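# Stack the upright magnet blocks flat in one pile

## Task

Take every magnet block from the row standing on its edge, lay each one flat, and pile them on top of each other into one tidy stack on the bench, separate from anything else; then open the grippers and move the arms away.

## Robot and tools

Robot: two arms, left_arm and right_arm, each ending in a two-finger gripper, in a physics simulation. Each arm has a wrist camera: cam_left_wrist and cam_right_wrist, both 504x504 pixels. Objects must never leave the table, and the arms must not collide or push hard against each other, since either can ruin the attempt. Occasionally an outside force briefly pulls on a held part or shoves a loose object.

Frame: all poses use one scene frame. The origin sits on the tabletop midway between the arms; +x points out over the table, +z points up, and left_arm is on the +y side. The arm names are not image sides. The printed hand position may be somewhat wrong, more so when reaching far. Gripper axes: fingers point along the gripper's +z and open and close along its y. end_effector_position is the spot between the finger pads, roughly 1 cm short of the tips. Moves tend to stop a centimetre or more off target, usually low.

The row format (used by both execute_actions and move): one flat list of 16 numbers covering both arms, even if only one moves. First left_arm: x, y, z, qw, qx, qy, qz, opening; then the same eight for right_arm. x, y, z are an absolute target in metres for end_effector_position; qw, qx, qy, qz is an absolute target orientation for end_effector_quat_wxyz, w first, in the scene frame. Opening ranges -1 (closed) to +1 (fully open, 0.094 m). A target further than 0.6 m from the arm's last reported position along any of that gripper's axes is refused and nothing moves. To hold an orientation, repeat the same quaternion every time rather than copying the possibly drifted one from the result. For an arm that should stay put, resend its full last-reported pose and the desired opening.

execute_actions: argument actions is a list holding at most one item. An empty list just reports state. An action item {"rows": [...], "steps": n} gives 1 to 15 rows, each applied for one control step of 1/30 s; n is at most 15 (default 15), and the final row repeats to fill. A wait item {"steps": n} with no rows lets up to 300 steps pass, counted from the previous result, so thinking time is included. Optional pictures (boolean) toggles camera images; they are included by default. Each step the command is clipped to within 70 mm and 16 degrees of the measured pose, so a far target takes several actions; after an action ends, an arm only continues to its last clipped pose. Check the reported pose and send the remainder.

move: target is one 16-number row; speed is in m/s, 0.002 to 0.5, default 0.25, with turning capped at twice that in rad/s. Each gripper follows a straight line to its pose; both finish together, lasting 0.5 to 10 s (cut off at 10 s). Grippers turn the short way round. Paths ignore obstacles and the other arm; grippers may lag, wander, or exceed the speed near full arm extension. Openings are sent at the start. Faster contacts hit harder; aiming further past a contact presses harder. The result adds a move: line with the ending (done, off_target, moving, held, fault) and limits such as paced (pose clipped) or held (a check blocked steps, after which the arm may jump fast), plus each gripper's distance from its pose.

wait: seconds from 0 to 10; nothing new is commanded. zoom_image: camera (cam_left_wrist or cam_right_wrist) and region [x0, y0, x1, y1] in pixels, origin top-left, up to 504 by 504; gives a sharper view of the latest image. finished_scene: scene is the integer of the current scene; it ends and grades it, irreversibly. Replying without any tool call also ends everything.

Results: a state line 'left_arm: …' | 'right_arm: …' gives each gripper's position and quaternion. 'pose unreachable' means the clearance check altered or blocked that arm's command; HELD marks steps where a row was not fully sent. 'Hand target' shows where the controller is currently driving each gripper. grip_measured reports finger opening on the command scale (metres in the last Joint positions entry), with up to about 1 mm fixed error per gripper. To hold something, command about 0.03 below grip_measured for a firm grip, less for a gentle one; pads push roughly 50 to 62 N each, less on very thin parts. Joint torques are noisy raw drive outputs. Joint limits (rad): waist -2.618 to 3.054, shoulder 0 to 3.142, elbow 0 to 3.142, wrist pitch -1.571 to 1.571, wrist yaw -1.571 to 1.571, wrist roll -2.094 to 2.094.

Motor heat: holding loads warms motors. MOTOR HOT appears at 75 °C; at 90 °C that arm halts for 10 s; at 100 °C it goes limp and drops. Faults show as FAULT or OVER-TEMPERATURE FAULT lines. Avoid drops, slips, slams and forceful pushes; release the stack gently and move the grippers away before finishing.

Camera intrinsics: cam_left_wrist K=[[418.362, 0, 251.032], [0, 418.362, 251.255], [0, 0, 1]], fovy 62.125; cam_right_wrist K=[[416.419, 0, 249.771], [0, 416.419, 251.826], [0, 0, 1]], fovy 62.361.

Each tool is called in YAML: its name, and indented under it one key for each argument.

## Session

I'll start by looking at the scene.

execute_actions:
  actions: []

Scene clock: 0.00 s of 6200.00 s.
left_arm: end_effector_position=(+0.1908, +0.0440, +0.1375) grip_measured=+1.000 end_effector_quat_wxyz=(+0.404, +0.380, +0.819, +0.149) | right_arm: end_effector_position=(+0.3310, -0.0542, +0.2965) grip_measured=+1.000 end_effector_quat_wxyz=(+0.604, -0.105, +0.672, +0.415)
Joint positions: left_arm=[-1.406  1.106  0.713 -0.853 -0.845 -0.36   0.094] | right_arm=[ 0.59   1.245  0.637  0.683 -0.125  0.456  0.094]
Joint velocities: left_arm=[-0.027 -0.037  0.002 -0.066  0.037 -0.022  0.   ] | right_arm=[-0.017 -0.007 -0.007  0.037 -0.007 -0.007  0.   ]
Joint torques (N m, as the arm reports them, + toward a larger angle): no reading
Hand target (left_arm): +0.194, +0.041, +0.146; +0.418, +0.369, +0.818, +0.143
Hand target (right_arm): +0.330, -0.055, +0.312; +0.617, -0.106, +0.657, +0.420

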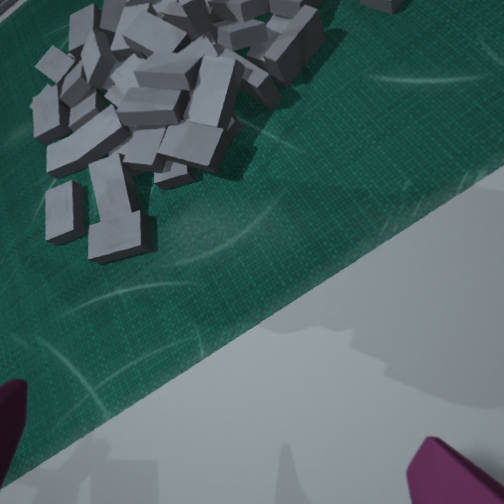

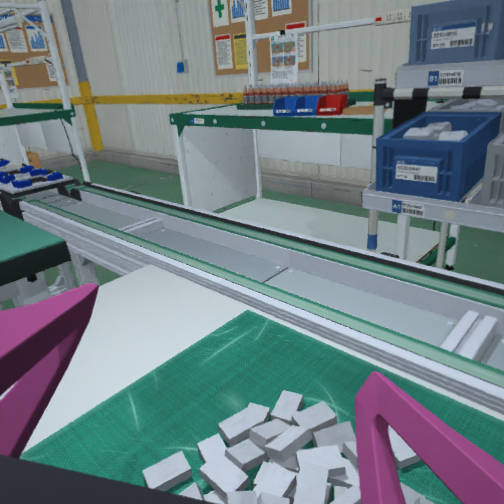

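move:
  target: [0.25,0.2,0.28,0.259,0,0.966,0,1,0.25,-0.2,0.28,0.259,0,0.966,0,1]
  speed: 0.2

Scene clock: 31.23 s of 6200.00 s.
left_arm: end_effector_position=(+0.2454, +0.2010, +0.2709) grip_measured=+1.000 end_effector_quat_wxyz=(+0.244, -0.000, +0.970, +0.003) | right_arm: end_effector_position=(+0.2453, -0.2012, +0.2719) grip_measured=+1.000 end_effector_quat_wxyz=(+0.247, -0.009, +0.969, +0.000)
Joint positions: left_arm=[-0.211  1.099  1.43  -1.416 -0.092 -0.159  0.094] | right_arm=[ 0.611  1.275  1.538 -1.421  0.291  0.574  0.094]
Joint velocities: left_arm=[ 0.007  0.002  0.017 -0.022  0.007  0.095  0.   ] | right_arm=[-0.017 -0.002 -0.007 -0.051  0.022 -0.022  0.   ]
Joint torques (N m, as the arm reports them, + toward a larger angle): left_arm=[ 0.97 -0.06  8.29  0.97  0.02  0.02] | right_arm=[-0.39 -2.12  9.27  0.8   0.36  0.1 ]
Hand target (left_arm): +0.248, +0.202, +0.278; +0.251, -0.002, +0.968, +0.001
Hand target (right_arm): +0.250, -0.202, +0.280; +0.258, +0.000, +0.966, +0.001
Off the commanded pose (left_arm): 0.010 m, 2 deg.
Off the commanded pose (right_arm): 0.009 m, 2 deg.
After step 90, 24.47 s passed at rest.
move: done

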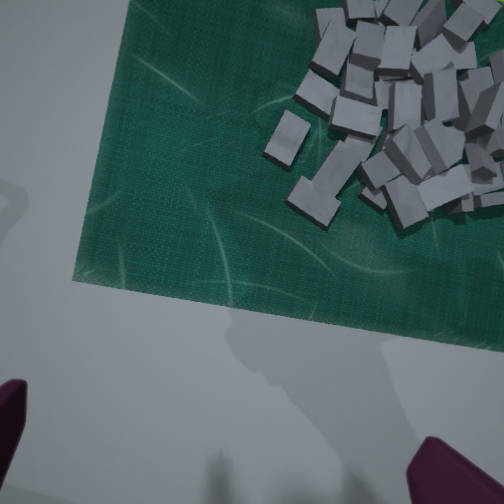

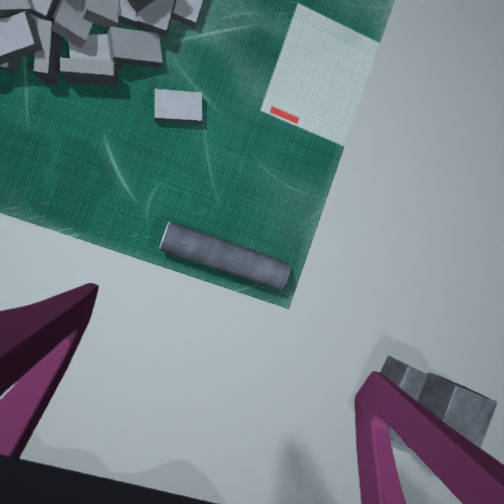

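zoom_image:
  camera: "cam_right_wrist"
  region: [340, 320, 504, 484]

move:
  target: [0.25,0.25,0.28,0.259,0,0.966,0,1,0.17,-0.32,0.28,0.259,0,0.966,0,1]
  speed: 0.2

Region (340, 320, 504, 484) of cam_right_wrist's 504x504 image, scaled by 3.073, with more detail than that image has.

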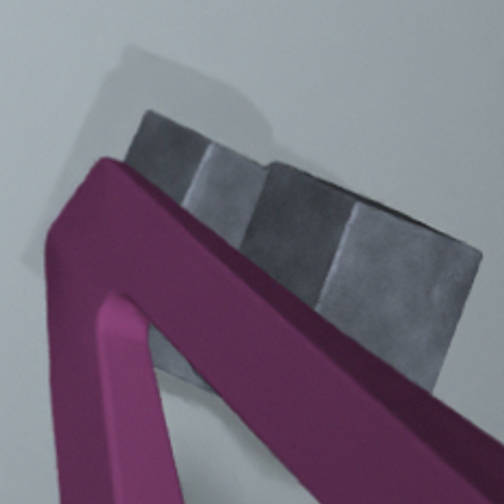

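Scene clock: 48.97 s of 6200.00 s.
left_arm: end_effector_position=(+0.2450, +0.2484, +0.2705) grip_measured=+1.000 end_effector_quat_wxyz=(+0.242, -0.000, +0.970, -0.001) | right_arm: end_effector_position=(+0.1729, -0.3181, +0.2768) grip_measured=+1.000 end_effector_quat_wxyz=(+0.253, +0.001, +0.967, -0.003)
Joint positions: left_arm=[ 0.129  1.099  1.43  -1.418  0.077  0.138  0.094] | right_arm=[-0.025  0.899  1.389 -1.55   0.013  0.015  0.094]
Joint velocities: left_arm=[-0.007 -0.017 -0.002  0.037 -0.007 -0.095  0.   ] | right_arm=[-0.007  0.012 -0.022 -0.007  0.007 -0.037  0.   ]
Joint torques (N m, as the arm reports them, + toward a larger angle): left_arm=[ 0.95 -0.53  8.11  1.05  0.12  0.04] | right_arm=[-0.77 -0.67  5.89  0.97 -0.09 -0.05]
Hand target (left_arm): +0.249, +0.250, +0.280; +0.257, -0.001, +0.966, -0.002
Hand target (right_arm): +0.171, -0.318, +0.279; +0.259, +0.000, +0.966, +0.000
Off the commanded pose (left_arm): 0.011 m, 2 deg.
Off the commanded pose (right_arm): 0.005 m, 1 deg.
After step 90, 13.20 s passed at rest.
move: off_target (left_arm)

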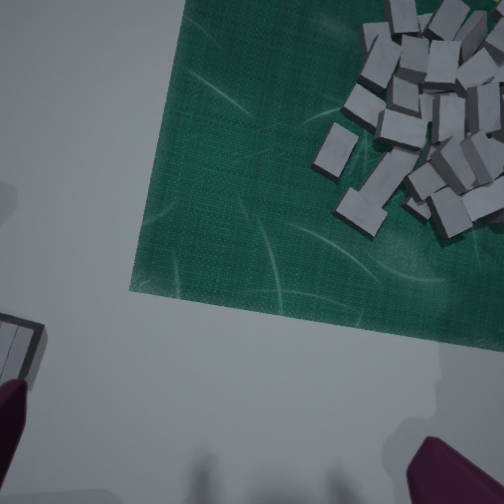

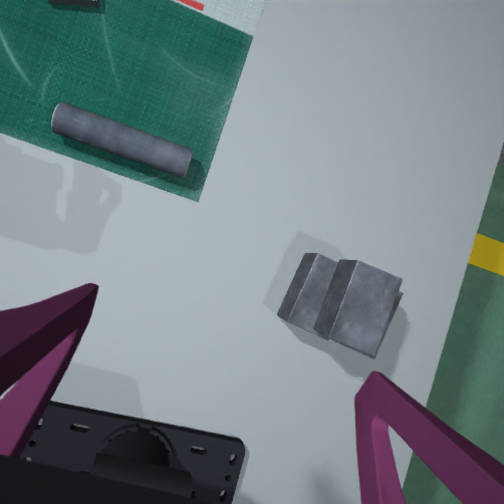

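move:
  target: [0.17,0.40,0.28,0.259,0,0.966,0,1,0.17,-0.40,0.28,0.259,0,0.966,0,1]
  speed: 0.2

Scene clock: 65.50 s of 6200.00 s.
left_arm: end_effector_position=(+0.1669, +0.3984, +0.2699) grip_measured=+1.000 end_effector_quat_wxyz=(+0.258, -0.014, +0.966, +0.030) | right_arm: end_effector_position=(+0.1691, -0.3963, +0.2720) grip_measured=+1.000 end_effector_quat_wxyz=(+0.259, +0.006, +0.966, -0.017)
Joint positions: left_arm=[ 1.18   1.24   1.512 -1.576  0.458  1.117  0.094] | right_arm=[-0.825  0.977  1.389 -1.57  -0.333 -0.7    0.094]
Joint velocities: left_arm=[-0.017 -0.017 -0.012  0.022  0.066  0.081  0.   ] | right_arm=[ 0.007  0.007 -0.002  0.007  0.081 -0.007  0.   ]
Joint torques (N m, as the arm reports them, + toward a larger angle): left_arm=[ 0.86 -1.57  8.05  0.57  0.47  0.03] | right_arm=[-0.87  0.76  8.62  0.79 -0.4  -0.06]
Hand target (left_arm): +0.169, +0.399, +0.279; +0.272, -0.012, +0.962, +0.034
Hand target (right_arm): +0.172, -0.397, +0.280; +0.270, +0.004, +0.963, -0.016
Off the commanded pose (left_arm): 0.011 m, 4 deg.
Off the commanded pose (right_arm): 0.009 m, 2 deg.
joint sent to its limit (left arm) — the command would take joint 4 (wrist pitch) past its lower limit, so that joint was sent only as far as its limit.
joint sent to its limit (right arm) — the command would take joint 4 (wrist pitch) past its lower limit, so that joint was sent only as far as its limit.
After step 90, 12.00 s passed at rest.
move: off_target (left_arm)

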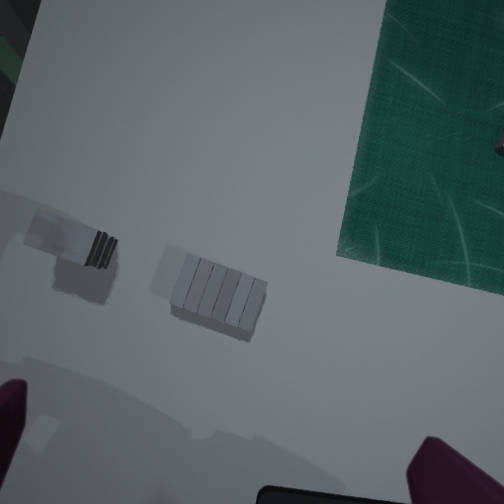

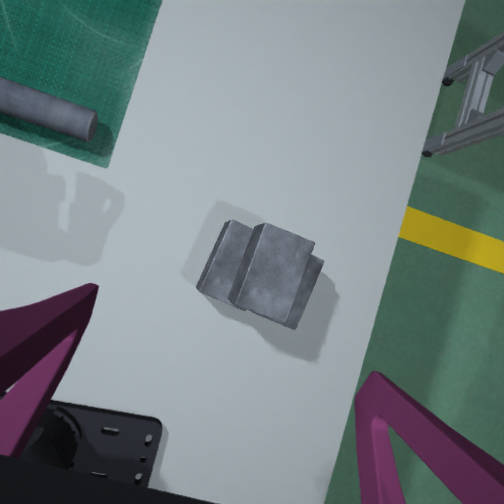

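zoom_image:
  camera: "cam_left_wrist"
  region: [0, 180, 300, 380]

Region (0, 180, 300, 380) of cam_left_wrist's 504x504 image, scaled by 1.680, with more detail than that image has.

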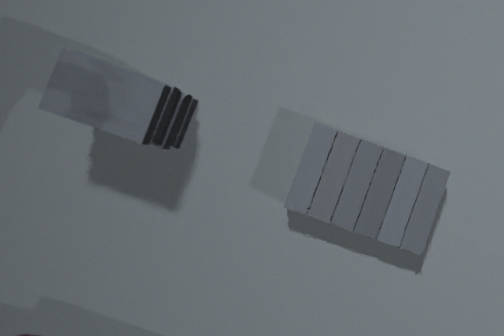

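move:
  target: [0.19,0.41,0.16,0,-0.649,0.760,0,1,0.17,-0.32,0.2,0.5,0,0.866,0,1]
  speed: 0.15

Scene clock: 166.07 s of 6200.00 s.
left_arm: end_effector_position=(+0.1876, +0.4081, +0.1584) grip_measured=+1.000 end_effector_quat_wxyz=(-0.002, -0.650, +0.760, -0.003) | right_arm: end_effector_position=(+0.1687, -0.3214, +0.1933) grip_measured=+1.000 end_effector_quat_wxyz=(+0.486, -0.001, +0.874, +0.012)
Joint positions: left_arm=[ 0.796  1.494  1.353 -1.435  0.006 -0.591  0.094] | right_arm=[-0.691  0.198  0.647 -1.119 -0.56  -0.376  0.094]
Joint velocities: left_arm=[-0.012  0.002  0.002  0.022 -0.037 -0.022  0.   ] | right_arm=[ 0.12  -0.012 -0.017  0.022  0.183  0.139  0.   ]
Joint torques (N m, as the arm reports them, + toward a larger angle): left_arm=[-1.23 -4.1   7.09  0.26 -0.13 -0.08] | right_arm=[ 0.67  1.24  6.03  1.54 -0.28  0.08]
Hand target (left_arm): +0.190, +0.411, +0.161; +0.003, -0.649, +0.761, +0.006
Hand target (right_arm): +0.170, -0.322, +0.198; +0.502, -0.003, +0.865, +0.005
Off the commanded pose (left_arm): 0.003 m, 0 deg.
Off the commanded pose (right_arm): 0.007 m, 2 deg.
After step 90, 92.23 s passed at rest.
move: done

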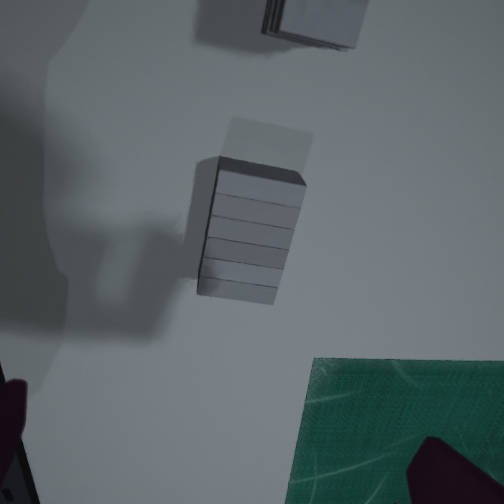

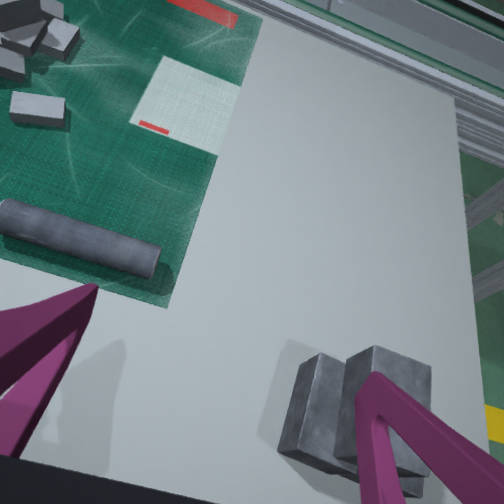

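zoom_image:
  camera: "cam_left_wrist"
  region: [150, 0, 400, 330]

Region (150, 0, 400, 330) of cam_left_wrist's 504x504 image, scaled by 1.527, with more detail than that image has; it fills the left 382 columns of this view, and the rest is white.

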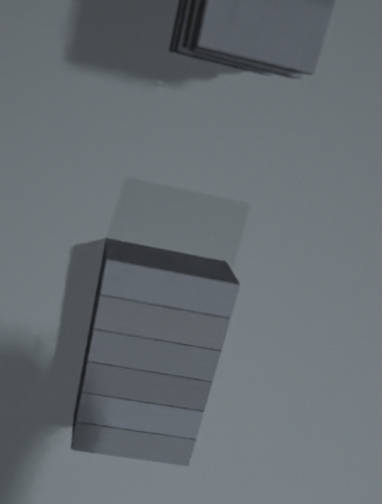

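move:
  target: [0.19,0.41,0.065,0,-0.649,0.760,0,1,0.15,-0.315,0.15,0.66,0,0.75,0,1]
  speed: 0.1

Scene clock: 199.63 s of 6200.00 s.
left_arm: end_effector_position=(+0.1870, +0.4075, +0.0664) grip_measured=+1.000 end_effector_quat_wxyz=(-0.007, -0.651, +0.759, -0.004) | right_arm: end_effector_position=(+0.1514, -0.3185, +0.1496) grip_measured=+1.000 end_effector_quat_wxyz=(+0.485, +0.035, +0.873, -0.029)
Joint positions: left_arm=[ 0.796  1.53   1.018 -1.073  0.006 -0.594  0.094] | right_arm=[-1.14   0.007  0.541 -1.389 -0.795 -0.705  0.094]
Joint velocities: left_arm=[-0.002  0.002 -0.002  0.051 -0.066 -0.007  0.   ] | right_arm=[-0.002 -0.002 -0.007  0.022  0.007 -0.037  0.   ]
Joint torques (N m, as the arm reports them, + toward a larger angle): left_arm=[-0.56 -4.3   5.63  0.4  -0.04 -0.06] | right_arm=[-0.83  2.14  5.62  1.04 -0.57 -0.03]
Hand target (left_arm): +0.190, +0.410, +0.065; -0.000, -0.649, +0.761, -0.000
Hand target (right_arm): +0.152, -0.315, +0.150; +0.493, +0.030, +0.869, -0.029
Off the commanded pose (left_arm): 0.004 m, 1 deg.
Off the commanded pose (right_arm): 0.004 m, 25 deg; orientation clipped at the last step of the last action.
joint sent to its limit (right arm) — the command would take joint 2 (shoulder) past its lower limit, so that joint was sent only as far as its limit.
After step 90, 27.97 s passed at rest.
move: off_target (right_arm); limits=paced

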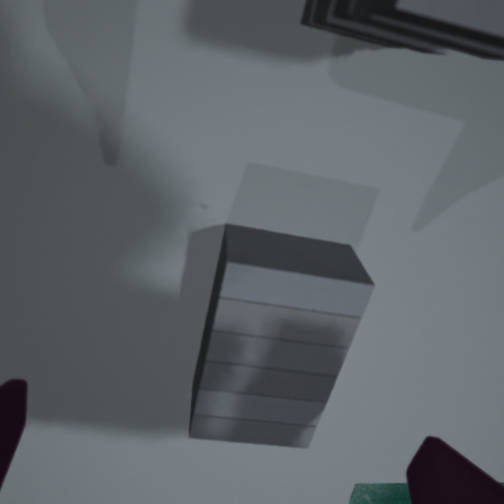

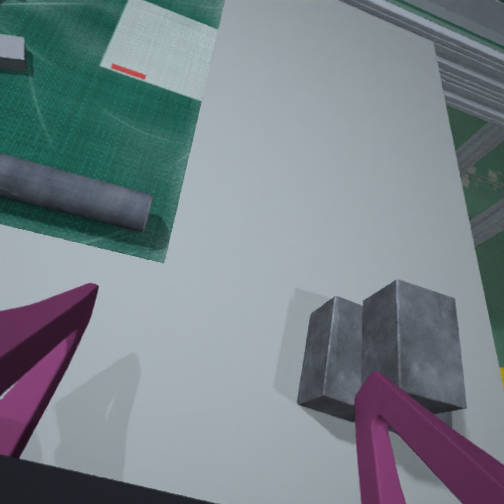

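move:
  target: [0.2086,0.4213,0.042,0,-0.649,0.760,0,1,0.1514,-0.3185,0.1496,0.485,0.035,0.873,-0.029,1]
  speed: 0.05

Scene clock: 236.83 s of 6200.00 s.
left_arm: end_effector_position=(+0.2015, +0.4169, +0.0403) grip_measured=+1.000 end_effector_quat_wxyz=(-0.013, -0.652, +0.759, -0.004) | right_arm: end_effector_position=(+0.1505, -0.3197, +0.1483) grip_measured=+1.000 end_effector_quat_wxyz=(+0.481, +0.036, +0.875, -0.033)
Joint positions: left_arm=[ 0.779  1.638  1.018 -0.977  0.006 -0.61   0.094] | right_arm=[-1.14   0.007  0.541 -1.39  -0.783 -0.709  0.094]
Joint velocities: left_arm=[-0.002 -0.007 -0.007  0.007 -0.007  0.022  0.   ] | right_arm=[ 0.017 -0.002  0.012 -0.007  0.022 -0.037  0.   ]
Joint torques (N m, as the arm reports them, + toward a larger angle): left_arm=[-1.06 -5.13  6.43  0.38 -0.05 -0.08] | right_arm=[ 0.23  3.75  5.88  1.14 -0.45  0.09]
Hand target (left_arm): +0.209, +0.421, +0.042; +0.000, -0.649, +0.760, -0.000
Hand target (right_arm): +0.151, -0.319, +0.150; +0.485, +0.035, +0.873, -0.029
Off the commanded pose (left_arm): 0.008 m, 2 deg.
Off the commanded pose (right_arm): 0.002 m, 1 deg.
After step 90, 33.10 s passed at rest.
move: done

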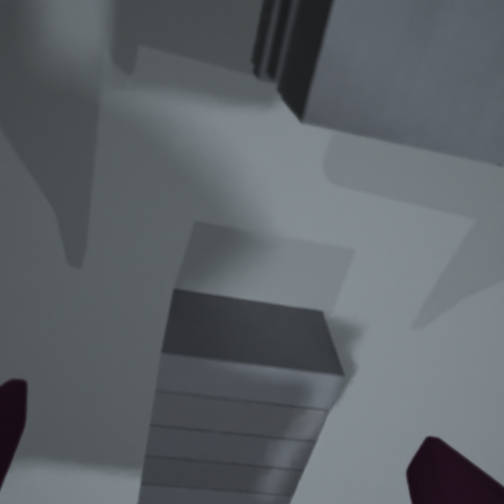

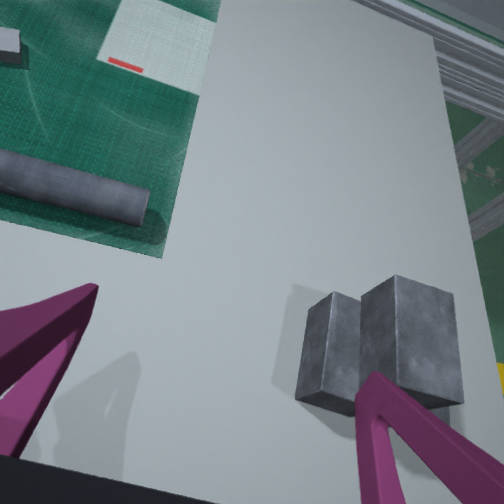

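move:
  target: [0.205,0.40,0.08,0,-0.649,0.760,0,1,0.1514,-0.3185,0.1496,0.485,0.035,0.873,-0.029,1]
  speed: 0.1

move:
  target: [0.207,0.396,0.075,0,0.0758,0.9971,0,1,0.1514,-0.3185,0.1496,0.485,0.035,0.873,-0.029,1]
  speed: 0.35

Scene clock: 311.00 s of 6200.00 s.
left_arm: end_effector_position=(+0.1999, +0.3975, +0.0681) grip_measured=+1.000 end_effector_quat_wxyz=(-0.017, -0.651, +0.759, -0.004) | right_arm: end_effector_position=(+0.1500, -0.3205, +0.1478) grip_measured=+1.000 end_effector_quat_wxyz=(+0.479, +0.037, +0.876, -0.035)
Joint positions: left_arm=[ 0.731  1.555  1.049 -1.099  0.006 -0.658  0.094] | right_arm=[-1.14   0.007  0.541 -1.39  -0.778 -0.709  0.094]
Joint velocities: left_arm=[ 0.002 -0.007 -0.012  0.007 -0.022  0.007  0.   ] | right_arm=[ 0.002 -0.002  0.002  0.022 -0.095  0.022  0.   ]
Joint torques (N m, as the arm reports them, + toward a larger angle): left_arm=[-1.1  -6.77  7.94  0.07 -0.08 -0.07] | right_arm=[ 0.39  3.66  5.91  1.15 -0.48  0.11]
Hand target (left_arm): +0.205, +0.400, +0.080; +0.000, -0.650, +0.760, +0.000
Hand target (right_arm): +0.151, -0.318, +0.150; +0.485, +0.035, +0.873, -0.029
Off the commanded pose (left_arm): 0.013 m, 2 deg.
Off the commanded pose (right_arm): 0.003 m, 1 deg.
After step 90, 70.20 s passed at rest.
move: off_target (left_arm)

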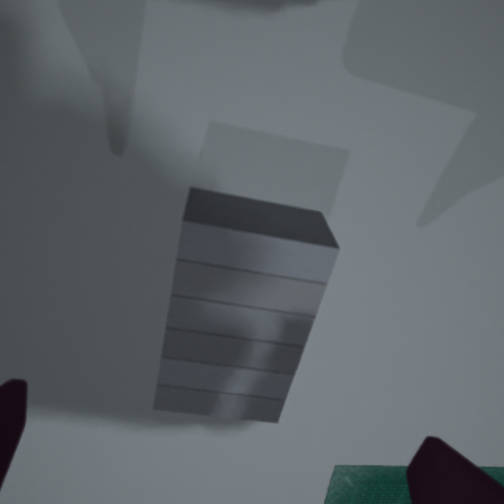

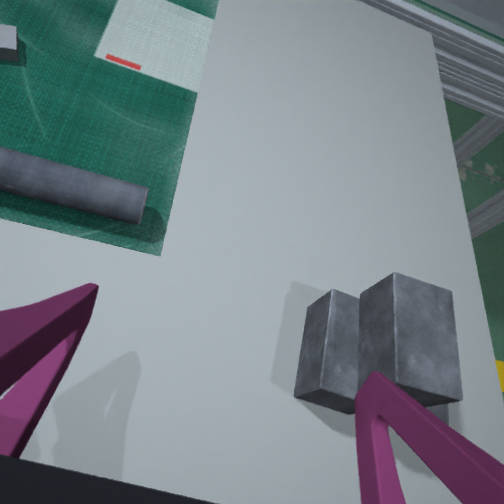

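Scene clock: 313.90 s of 6200.00 s.
left_arm: end_effector_position=(+0.2024, +0.3948, +0.0681) grip_measured=+1.000 end_effector_quat_wxyz=(-0.012, +0.067, +0.998, -0.012) | right_arm: end_effector_position=(+0.1494, -0.3216, +0.1470) grip_measured=+1.000 end_effector_quat_wxyz=(+0.477, +0.040, +0.877, -0.036)
Joint positions: left_arm=[ 0.711  1.555  1.049 -1.099 -0.001  0.875  0.094] | right_arm=[-1.14   0.007  0.541 -1.39  -0.769 -0.706  0.094]
Joint velocities: left_arm=[-0.007  0.012 -0.002 -0.007 -0.022  0.007  0.   ] | right_arm=[-0.007 -0.012  0.002  0.007  0.022 -0.007  0.   ]
Joint torques (N m, as the arm reports them, + toward a larger angle): left_arm=[-0.76 -6.68  6.25  0.21  0.02  0.04] | right_arm=[ 0.74  3.53  5.86  1.16 -0.54  0.12]
Hand target (left_arm): +0.207, +0.396, +0.075; +0.000, +0.075, +0.997, +0.000
Hand target (right_arm): +0.151, -0.318, +0.150; +0.485, +0.035, +0.873, -0.029
Off the commanded pose (left_arm): 0.008 m, 2 deg.
Off the commanded pose (right_arm): 0.005 m, 1 deg.
move: done

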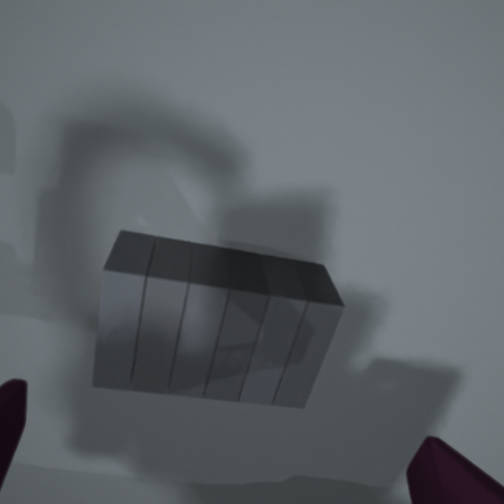

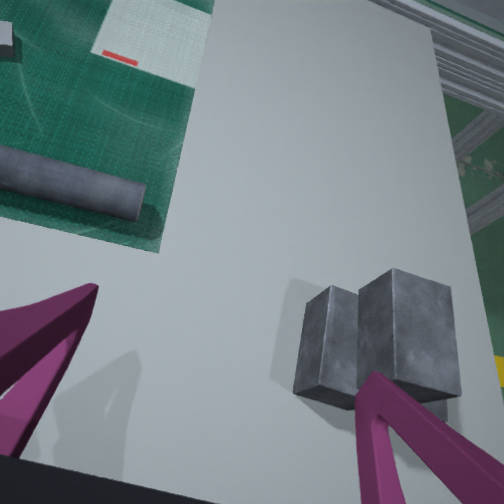

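move:
  target: [0.205,0.400,0.036,0,0.0758,0.9971,0,1,0.1494,-0.3216,0.147,0.477,0.04,0.877,-0.036,1]
  speed: 0.06

Scene clock: 323.23 s of 6200.00 s.
left_arm: end_effector_position=(+0.2035, +0.3958, +0.0375) grip_measured=+1.000 end_effector_quat_wxyz=(-0.005, +0.077, +0.997, -0.005) | right_arm: end_effector_position=(+0.1484, -0.3233, +0.1458) grip_measured=+1.000 end_effector_quat_wxyz=(+0.473, +0.043, +0.879, -0.041)
Joint positions: left_arm=[ 0.711  1.581  0.947 -0.951 -0.001  0.895  0.094] | right_arm=[-1.14   0.007  0.541 -1.39  -0.756 -0.706  0.094]
Joint velocities: left_arm=[-0.017  0.017 -0.007 -0.022  0.037  0.007  0.   ] | right_arm=[ 0.007 -0.007  0.002 -0.007 -0.095 -0.051  0.   ]
Joint torques (N m, as the arm reports them, + toward a larger angle): left_arm=[ 0.8  -4.43  5.28  0.41  0.01  0.01] | right_arm=[ 0.48  3.77  5.86  1.15 -0.41  0.08]
Hand target (left_arm): +0.205, +0.400, +0.036; +0.000, +0.076, +0.997, -0.000
Hand target (right_arm): +0.149, -0.322, +0.147; +0.477, +0.040, +0.877, -0.036
Off the commanded pose (left_arm): 0.005 m, 1 deg.
Off the commanded pose (right_arm): 0.002 m, 1 deg.
After step 90, 5.27 s passed at rest.
move: done

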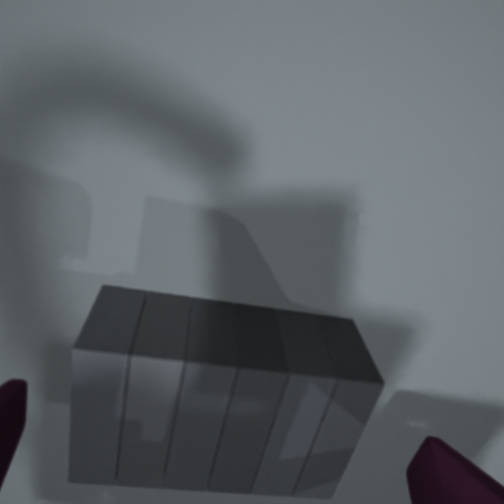

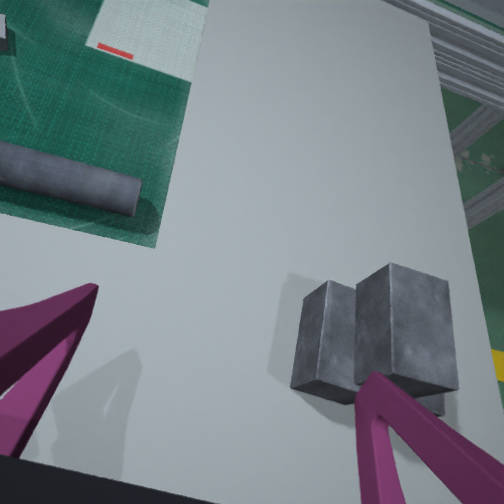

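move:
  target: [0.200,0.399,0.021,0,0.0758,0.9971,0,1,0.17,-0.32,0.25,0.259,0,0.966,0,1]
  speed: 0.1

Scene clock: 339.23 s of 6200.00 s.
left_arm: end_effector_position=(+0.2003, +0.3956, +0.0251) grip_measured=+1.000 end_effector_quat_wxyz=(-0.001, +0.079, +0.997, -0.000) | right_arm: end_effector_position=(+0.1628, -0.3209, +0.2429) grip_measured=+1.000 end_effector_quat_wxyz=(+0.251, -0.001, +0.968, +0.000)
Joint positions: left_arm=[ 0.719  1.581  0.894 -0.885 -0.001  0.906  0.094] | right_arm=[-0.079  0.792  1.207 -1.48  -0.019 -0.034  0.094]
Joint velocities: left_arm=[-0.002 -0.037 -0.012  0.022  0.037  0.051  0.   ] | right_arm=[-0.022 -0.027  0.012 -0.037 -0.022 -0.007  0.   ]
Joint torques (N m, as the arm reports them, + toward a larger angle): left_arm=[ 1.   -3.68  5.04  0.4   0.03  0.01] | right_arm=[0.59 2.07 8.75 0.98 0.03 0.1 ]
Hand target (left_arm): +0.200, +0.399, +0.021; +0.000, +0.076, +0.997, -0.000
Hand target (right_arm): +0.167, -0.320, +0.251; +0.258, +0.000, +0.966, +0.000
Off the commanded pose (left_arm): 0.005 m, 0 deg.
Off the commanded pose (right_arm): 0.010 m, 1 deg.
After step 90, 10.07 s passed at rest.
move: done

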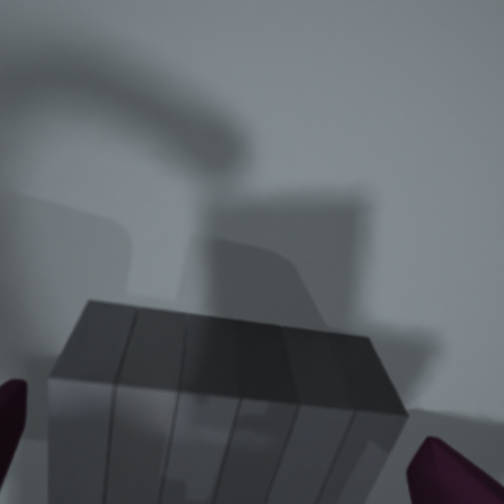

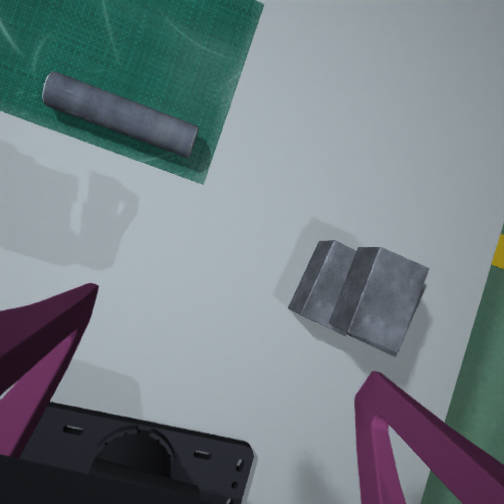

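move:
  target: [0.195,0.400,0.014,0,0.0758,0.9971,0,1,0.17,-0.32,0.25,0.259,0,0.966,0,1]
  speed: 0.05

Scene clock: 350.00 s of 6200.00 s.
left_arm: end_effector_position=(+0.1942, +0.3956, +0.0159) grip_measured=+1.000 end_effector_quat_wxyz=(-0.005, +0.078, +0.997, -0.005) | right_arm: end_effector_position=(+0.1625, -0.3208, +0.2427) grip_measured=+1.000 end_effector_quat_wxyz=(+0.250, +0.000, +0.968, -0.000)
Joint positions: left_arm=[ 0.736  1.593  0.865 -0.856 -0.001  0.922  0.094] | right_arm=[-0.073  0.792  1.207 -1.481 -0.014 -0.027  0.094]
Joint velocities: left_arm=[ 0.002 -0.017  0.002  0.022 -0.037 -0.11   0.   ] | right_arm=[ 0.017  0.017 -0.007 -0.007 -0.007  0.022  0.   ]
Joint torques (N m, as the arm reports them, + toward a larger angle): left_arm=[ 0.96 -4.35  5.1   0.4   0.01  0.04] | right_arm=[0.88 2.58 8.45 1.08 0.06 0.1 ]
Hand target (left_arm): +0.195, +0.400, +0.014; -0.000, +0.076, +0.997, -0.000
Hand target (right_arm): +0.170, -0.320, +0.250; +0.259, -0.000, +0.966, +0.000
Off the commanded pose (left_arm): 0.005 m, 1 deg.
Off the commanded pose (right_arm): 0.010 m, 1 deg.
After step 90, 7.00 s passed at rest.
move: done

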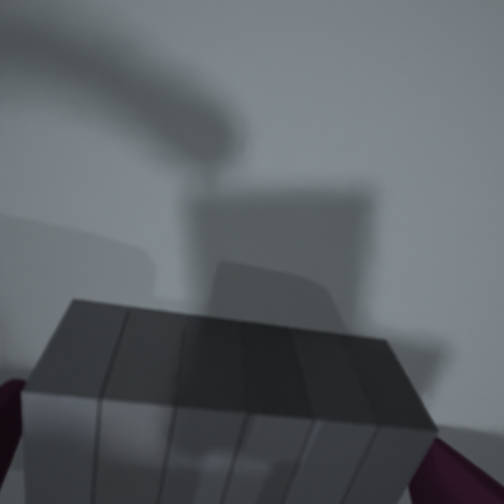

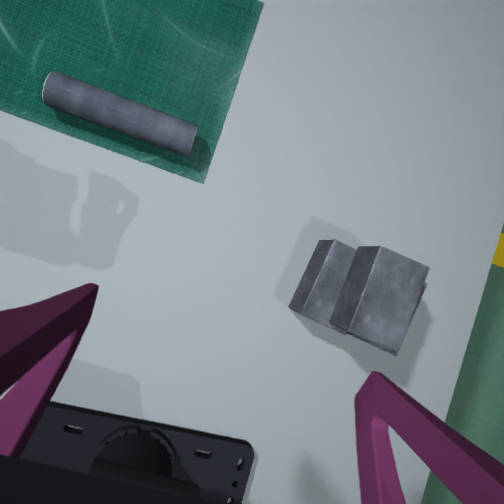

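execute_actions:
  actions:
    - {"rows": [[0.195,0.400,0.014,0,0.0758,0.9971,0,0.3,0.17,-0.32,0.25,0.259,0,0.966,0,1]], "steps": 15}

Scene clock: 353.97 s of 6200.00 s.
left_arm: end_effector_position=(+0.1953, +0.3975, +0.0159) grip_measured=+0.430 end_effector_quat_wxyz=(-0.003, +0.079, +0.997, -0.001) | right_arm: end_effector_position=(+0.1625, -0.3209, +0.2427) grip_measured=+1.000 end_effector_quat_wxyz=(+0.250, +0.000, +0.968, -0.000)
Joint positions: left_arm=[ 0.737  1.593  0.865 -0.848 -0.003  0.924  0.067] | right_arm=[-0.073  0.792  1.207 -1.481 -0.014 -0.027  0.094]
Joint velocities: left_arm=[-0.002 -0.007  0.007 -0.007 -0.007 -0.11  -0.   ] | right_arm=[ 0.007 -0.007  0.017 -0.066 -0.007 -0.081  0.   ]
Joint torques (N m, as the arm reports them, + toward a larger angle): left_arm=[ 0.87 -4.35  5.11  0.37  0.03  0.  ] | right_arm=[0.85 2.57 8.36 1.09 0.05 0.09]
Hand target (left_arm): +0.195, +0.400, +0.014; -0.000, +0.076, +0.997, -0.000
Hand target (right_arm): +0.170, -0.320, +0.250; +0.259, -0.000, +0.966, +0.000
Off the commanded pose (left_arm): 0.003 m, 0 deg.
Off the commanded pose (right_arm): 0.010 m, 1 deg.
Steps of this call (steps 1 to 90: nothing new was sent; then 0.47 s passed at rest; steps 91 to 105: all 15 steps of this action). Readings (end_effector_position):
91: left_arm (+0.1946, +0.3961, +0.0159) | right_arm (+0.1625, -0.3209, +0.2427)
92: left_arm (+0.1948, +0.3968, +0.0159) | right_arm (+0.1625, -0.3209, +0.2427)
94: left_arm (+0.1953, +0.3975, +0.0159) | right_arm (+0.1625, -0.3209, +0.2427)
98: left_arm (+0.1953, +0.3975, +0.0159) | right_arm (+0.1625, -0.3209, +0.2427)
105: the state above

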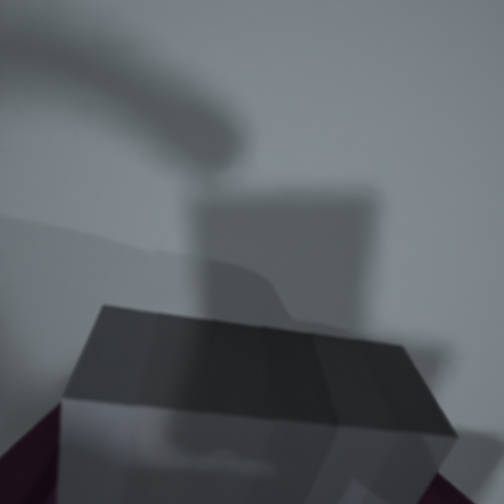

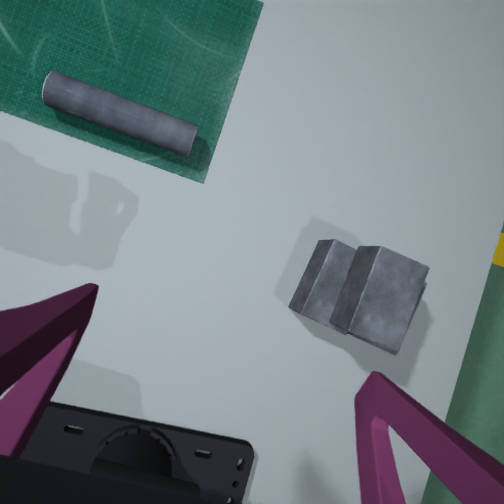

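move:
  target: [0.197,0.398,0.045,0,0.0758,0.9971,0,0.385,0.17,-0.32,0.25,0.259,0,0.966,0,1]
  speed: 0.06

Scene clock: 398.43 s of 6200.00 s.
left_arm: end_effector_position=(+0.1873, +0.3898, +0.0239) grip_measured=+0.430 end_effector_quat_wxyz=(-0.023, +0.078, +0.996, -0.023) | right_arm: end_effector_position=(+0.1625, -0.3209, +0.2427) grip_measured=+1.000 end_effector_quat_wxyz=(+0.250, +0.001, +0.968, -0.000)
Joint positions: left_arm=[ 0.737  1.593  0.898 -0.941 -0.003  0.923  0.067] | right_arm=[-0.073  0.792  1.207 -1.481 -0.014 -0.026  0.094]
Joint velocities: left_arm=[-0.017 -0.012 -0.002 -0.037 -0.022 -0.037 -0.   ] | right_arm=[-0.012 -0.022 -0.012 -0.007 -0.007  0.051  0.   ]
Joint torques (N m, as the arm reports them, + toward a larger angle): left_arm=[-0.12 -8.69  8.84 -0.06  0.02 -0.09] | right_arm=[0.8  2.58 8.38 1.08 0.03 0.1 ]
Hand target (left_arm): +0.197, +0.398, +0.044; +0.000, +0.076, +0.997, +0.000
Hand target (right_arm): +0.170, -0.320, +0.250; +0.259, +0.000, +0.966, +0.000
Off the commanded pose (left_arm): 0.025 m, 4 deg.
Off the commanded pose (right_arm): 0.010 m, 1 deg.
After step 90, 40.67 s passed at rest.
move: off_target (left_arm)

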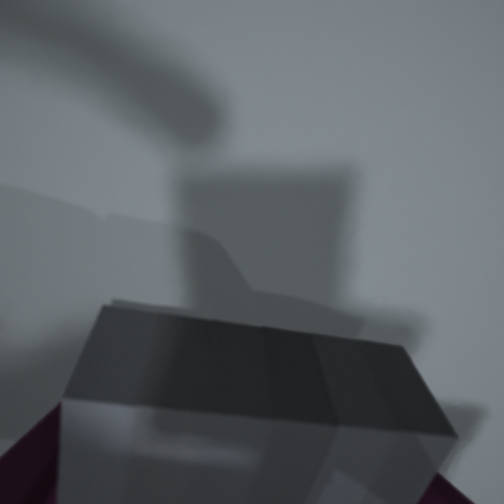

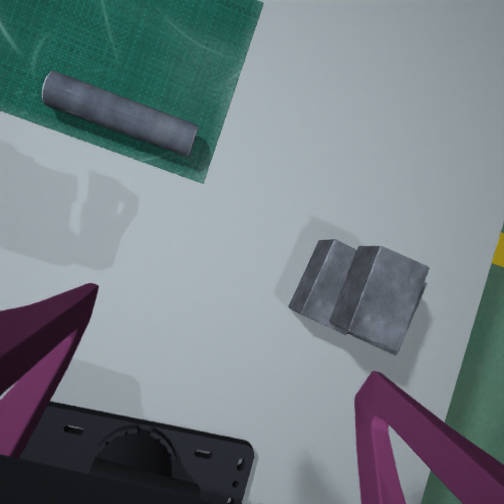

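move:
  target: [0.225,0.415,0.065,0,0.5,0.866,0,0.385,0.17,-0.32,0.25,0.259,0,0.966,0,1]
  speed: 0.15

Scene clock: 410.13 s of 6200.00 s.
left_arm: end_effector_position=(+0.2150, +0.4128, +0.0515) grip_measured=+0.431 end_effector_quat_wxyz=(-0.010, +0.491, +0.871, -0.012) | right_arm: end_effector_position=(+0.1625, -0.3209, +0.2427) grip_measured=+1.000 end_effector_quat_wxyz=(+0.250, +0.001, +0.968, -0.000)
Joint positions: left_arm=[ 0.722  1.649  1.078 -1.028 -0.011  1.778  0.067] | right_arm=[-0.073  0.792  1.207 -1.481 -0.014 -0.026  0.094]
Joint velocities: left_arm=[-0.002 -0.007 -0.002 -0.007 -0.022 -0.022 -0.001] | right_arm=[ 0.007  0.007 -0.007  0.007 -0.007 -0.081  0.   ]
Joint torques (N m, as the arm reports them, + toward a larger angle): left_arm=[-1.06 -6.41  9.34 -0.02  0.1   0.04] | right_arm=[0.83 2.58 8.39 1.08 0.03 0.1 ]
Hand target (left_arm): +0.225, +0.415, +0.065; +0.000, +0.500, +0.866, +0.001
Hand target (right_arm): +0.170, -0.320, +0.250; +0.259, -0.000, +0.966, +0.000
Off the commanded pose (left_arm): 0.017 m, 2 deg.
Off the commanded pose (right_arm): 0.010 m, 1 deg.
After step 90, 5.23 s passed at rest.
move: off_target (left_arm)

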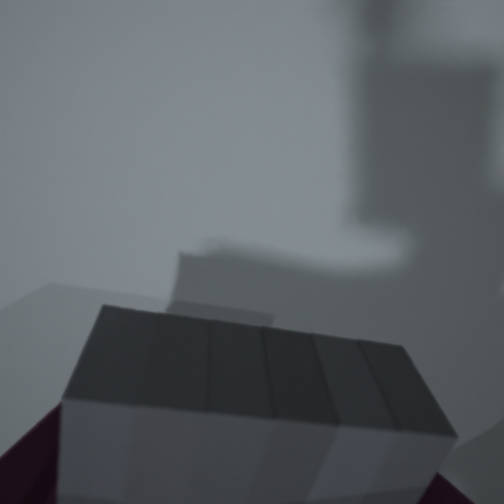

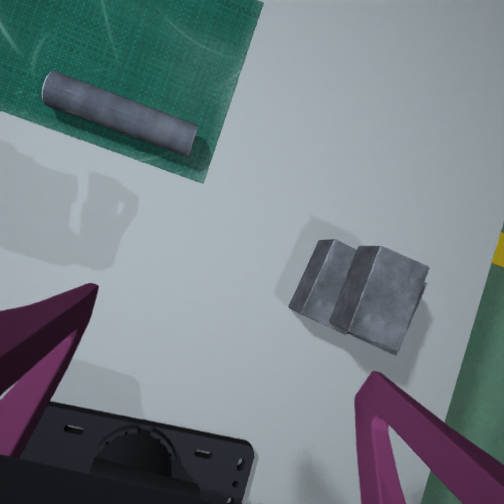

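move:
  target: [0.222,0.415,0.024,0,0.5,0.866,0,0.385,0.17,-0.32,0.25,0.259,0,0.966,0,1]
  speed: 0.04

Scene clock: 415.83 s of 6200.00 s.
left_arm: end_effector_position=(+0.2146, +0.4124, +0.0181) grip_measured=+0.431 end_effector_quat_wxyz=(-0.010, +0.495, +0.868, -0.014) | right_arm: end_effector_position=(+0.1625, -0.3209, +0.2427) grip_measured=+1.000 end_effector_quat_wxyz=(+0.250, +0.001, +0.968, -0.001)
Joint positions: left_arm=[ 0.722  1.702  0.993 -0.894 -0.011  1.788  0.067] | right_arm=[-0.073  0.792  1.207 -1.481 -0.014 -0.026  0.094]
Joint velocities: left_arm=[-0.017 -0.012 -0.007 -0.007  0.007  0.037 -0.   ] | right_arm=[ 0.007 -0.007  0.002 -0.051 -0.066  0.022  0.   ]
Joint torques (N m, as the arm reports them, + toward a larger angle): left_arm=[-0.47 -6.83  6.28  0.21  0.12  0.02] | right_arm=[0.78 2.55 8.4  1.07 0.03 0.1 ]
Hand target (left_arm): +0.222, +0.415, +0.024; +0.000, +0.500, +0.866, -0.000
Hand target (right_arm): +0.170, -0.320, +0.250; +0.259, -0.000, +0.966, +0.000
Off the commanded pose (left_arm): 0.010 m, 2 deg.
Off the commanded pose (right_arm): 0.011 m, 1 deg.
After step 90, 1.53 s passed at rest.
move: off_target (right_arm)

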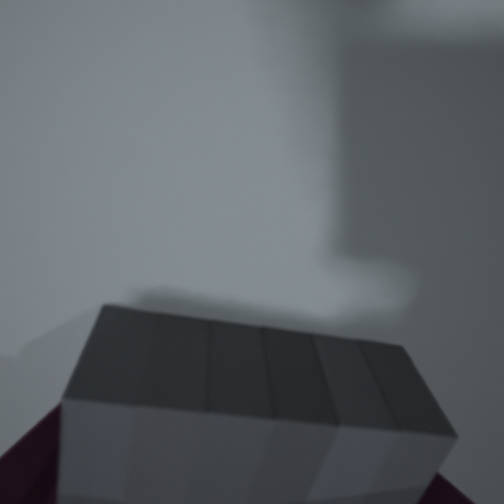

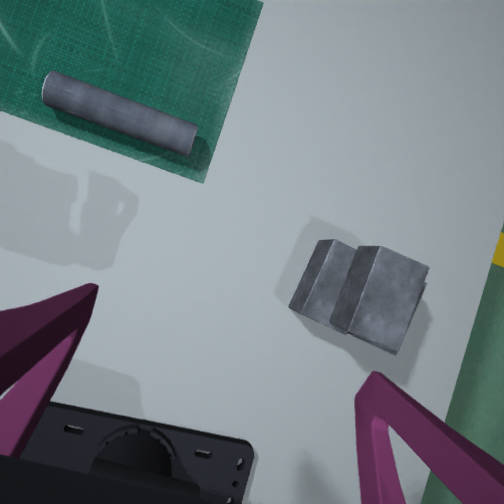

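execute_actions:
  actions:
    - {"rows": [[0.222,0.415,0.022,0,0.5,0.866,0,0.385,0.17,-0.32,0.25,0.259,0,0.966,0,1],[0.222,0.415,0.021,0,0.5,0.866,0,0.385,0.17,-0.32,0.25,0.259,0,0.966,0,1],[0.222,0.415,0.020,0,0.5,0.866,0,0.385,0.17,-0.32,0.25,0.259,0,0.966,0,1],[0.222,0.415,0.019,0,0.5,0.866,0,0.385,0.17,-0.32,0.25,0.259,0,0.966,0,1],[0.222,0.415,0.018,0,0.5,0.866,0,0.385,0.17,-0.32,0.25,0.259,0,0.966,0,1],[0.222,0.415,0.017,0,0.5,0.866,0,0.385,0.17,-0.32,0.25,0.259,0,0.966,0,1]], "steps": 15}
  pictures: false

Scene clock: 421.40 s of 6200.00 s.
left_arm: end_effector_position=(+0.2156, +0.4134, +0.0164) grip_measured=+0.431 end_effector_quat_wxyz=(-0.009, +0.496, +0.868, -0.010) | right_arm: end_effector_position=(+0.1625, -0.3209, +0.2427) grip_measured=+1.000 end_effector_quat_wxyz=(+0.250, +0.001, +0.968, -0.001)
Joint positions: left_arm=[ 0.722  1.702  0.986 -0.878 -0.011  1.789  0.067] | right_arm=[-0.073  0.792  1.207 -1.481 -0.014 -0.026  0.094]
Joint velocities: left_arm=[-0.027  0.002 -0.002 -0.066  0.007 -0.007 -0.   ] | right_arm=[-0.012 -0.017  0.007 -0.022 -0.022  0.007  0.   ]
Joint torques (N m, as the arm reports them, + toward a larger angle): left_arm=[-0.44 -5.83  5.47  0.42  0.11  0.03] | right_arm=[0.8  2.54 8.35 1.08 0.05 0.09]
Hand target (left_arm): +0.222, +0.415, +0.017; +0.000, +0.500, +0.866, +0.000
Hand target (right_arm): +0.170, -0.320, +0.250; +0.259, -0.000, +0.966, +0.000
Off the commanded pose (left_arm): 0.007 m, 2 deg.
Off the commanded pose (right_arm): 0.011 m, 1 deg.
Steps of this call (steps 1 to 90: nothing new was sent; then 2.07 s passed at rest; steps 91 to 105: all 15 steps of this action). Readings (end_effector_position):
91: left_arm (+0.2148, +0.4126, +0.0181) | right_arm (+0.1625, -0.3209, +0.2427)
92: left_arm (+0.2150, +0.4128, +0.0181) | right_arm (+0.1625, -0.3209, +0.2427)
94: left_arm (+0.2156, +0.4133, +0.0175) | right_arm (+0.1625, -0.3209, +0.2427)
98: left_arm (+0.2156, +0.4134, +0.0164) | right_arm (+0.1625, -0.3209, +0.2427)
105: the state above

execute_actions:
  actions:
    - {"rows": [[0.220,0.415,0.017,0,0.5,0.866,0,0.5,0.17,-0.32,0.25,0.259,0,0.966,0,1],[0.220,0.415,0.017,0,0.5,0.866,0,0.6,0.17,-0.32,0.25,0.259,0,0.966,0,1],[0.220,0.415,0.017,0,0.5,0.866,0,0.8,0.17,-0.32,0.25,0.259,0,0.966,0,1],[0.220,0.415,0.017,0,0.5,0.866,0,1,0.17,-0.32,0.25,0.259,0,0.966,0,1]], "steps": 15}

Scene clock: 425.33 s of 6200.00 s.
left_arm: end_effector_position=(+0.2173, +0.4149, +0.0164) grip_measured=+1.000 end_effector_quat_wxyz=(-0.007, +0.498, +0.867, -0.005) | right_arm: end_effector_position=(+0.1625, -0.3209, +0.2427) grip_measured=+1.000 end_effector_quat_wxyz=(+0.250, +0.001, +0.968, -0.001)
Joint positions: left_arm=[ 0.722  1.702  0.986 -0.869 -0.011  1.793  0.094] | right_arm=[-0.073  0.792  1.207 -1.481 -0.014 -0.026  0.094]
Joint velocities: left_arm=[ 0.002  0.002 -0.007  0.007 -0.051 -0.022  0.   ] | right_arm=[-0.002 -0.002  0.017 -0.007  0.007 -0.081  0.   ]
Joint torques (N m, as the arm reports them, + toward a larger angle): left_arm=[-0.05 -6.31  5.04  0.37  0.09  0.05] | right_arm=[0.79 2.58 8.47 1.09 0.03 0.09]
Hand target (left_arm): +0.220, +0.415, +0.017; -0.000, +0.500, +0.866, -0.000
Hand target (right_arm): +0.170, -0.320, +0.250; +0.259, -0.000, +0.966, +0.000
Off the commanded pose (left_arm): 0.003 m, 1 deg.
Off the commanded pose (right_arm): 0.011 m, 1 deg.
Steps of this call (steps 1 to 90: nothing new was sent; then 0.43 s passed at rest; steps 91 to 105: all 15 steps of this action). Readings (end_effector_position):
91: left_arm (+0.2156, +0.4134, +0.0164) | right_arm (+0.1625, -0.3209, +0.2427)
92: left_arm (+0.2158, +0.4135, +0.0164) | right_arm (+0.1625, -0.3209, +0.2427)
94: left_arm (+0.2164, +0.4141, +0.0164) | right_arm (+0.1625, -0.3209, +0.2427)
98: left_arm (+0.2170, +0.4146, +0.0164) | right_arm (+0.1625, -0.3209, +0.2427)
105: the state above

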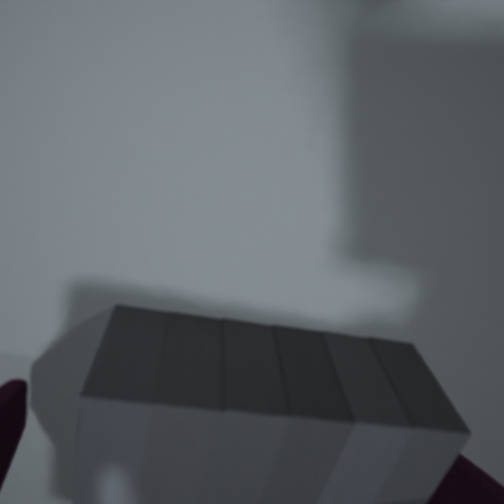

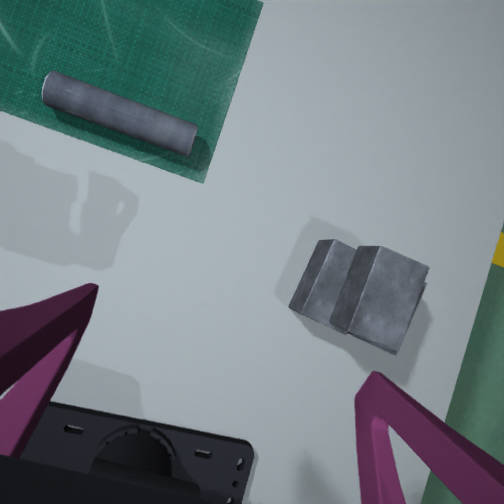

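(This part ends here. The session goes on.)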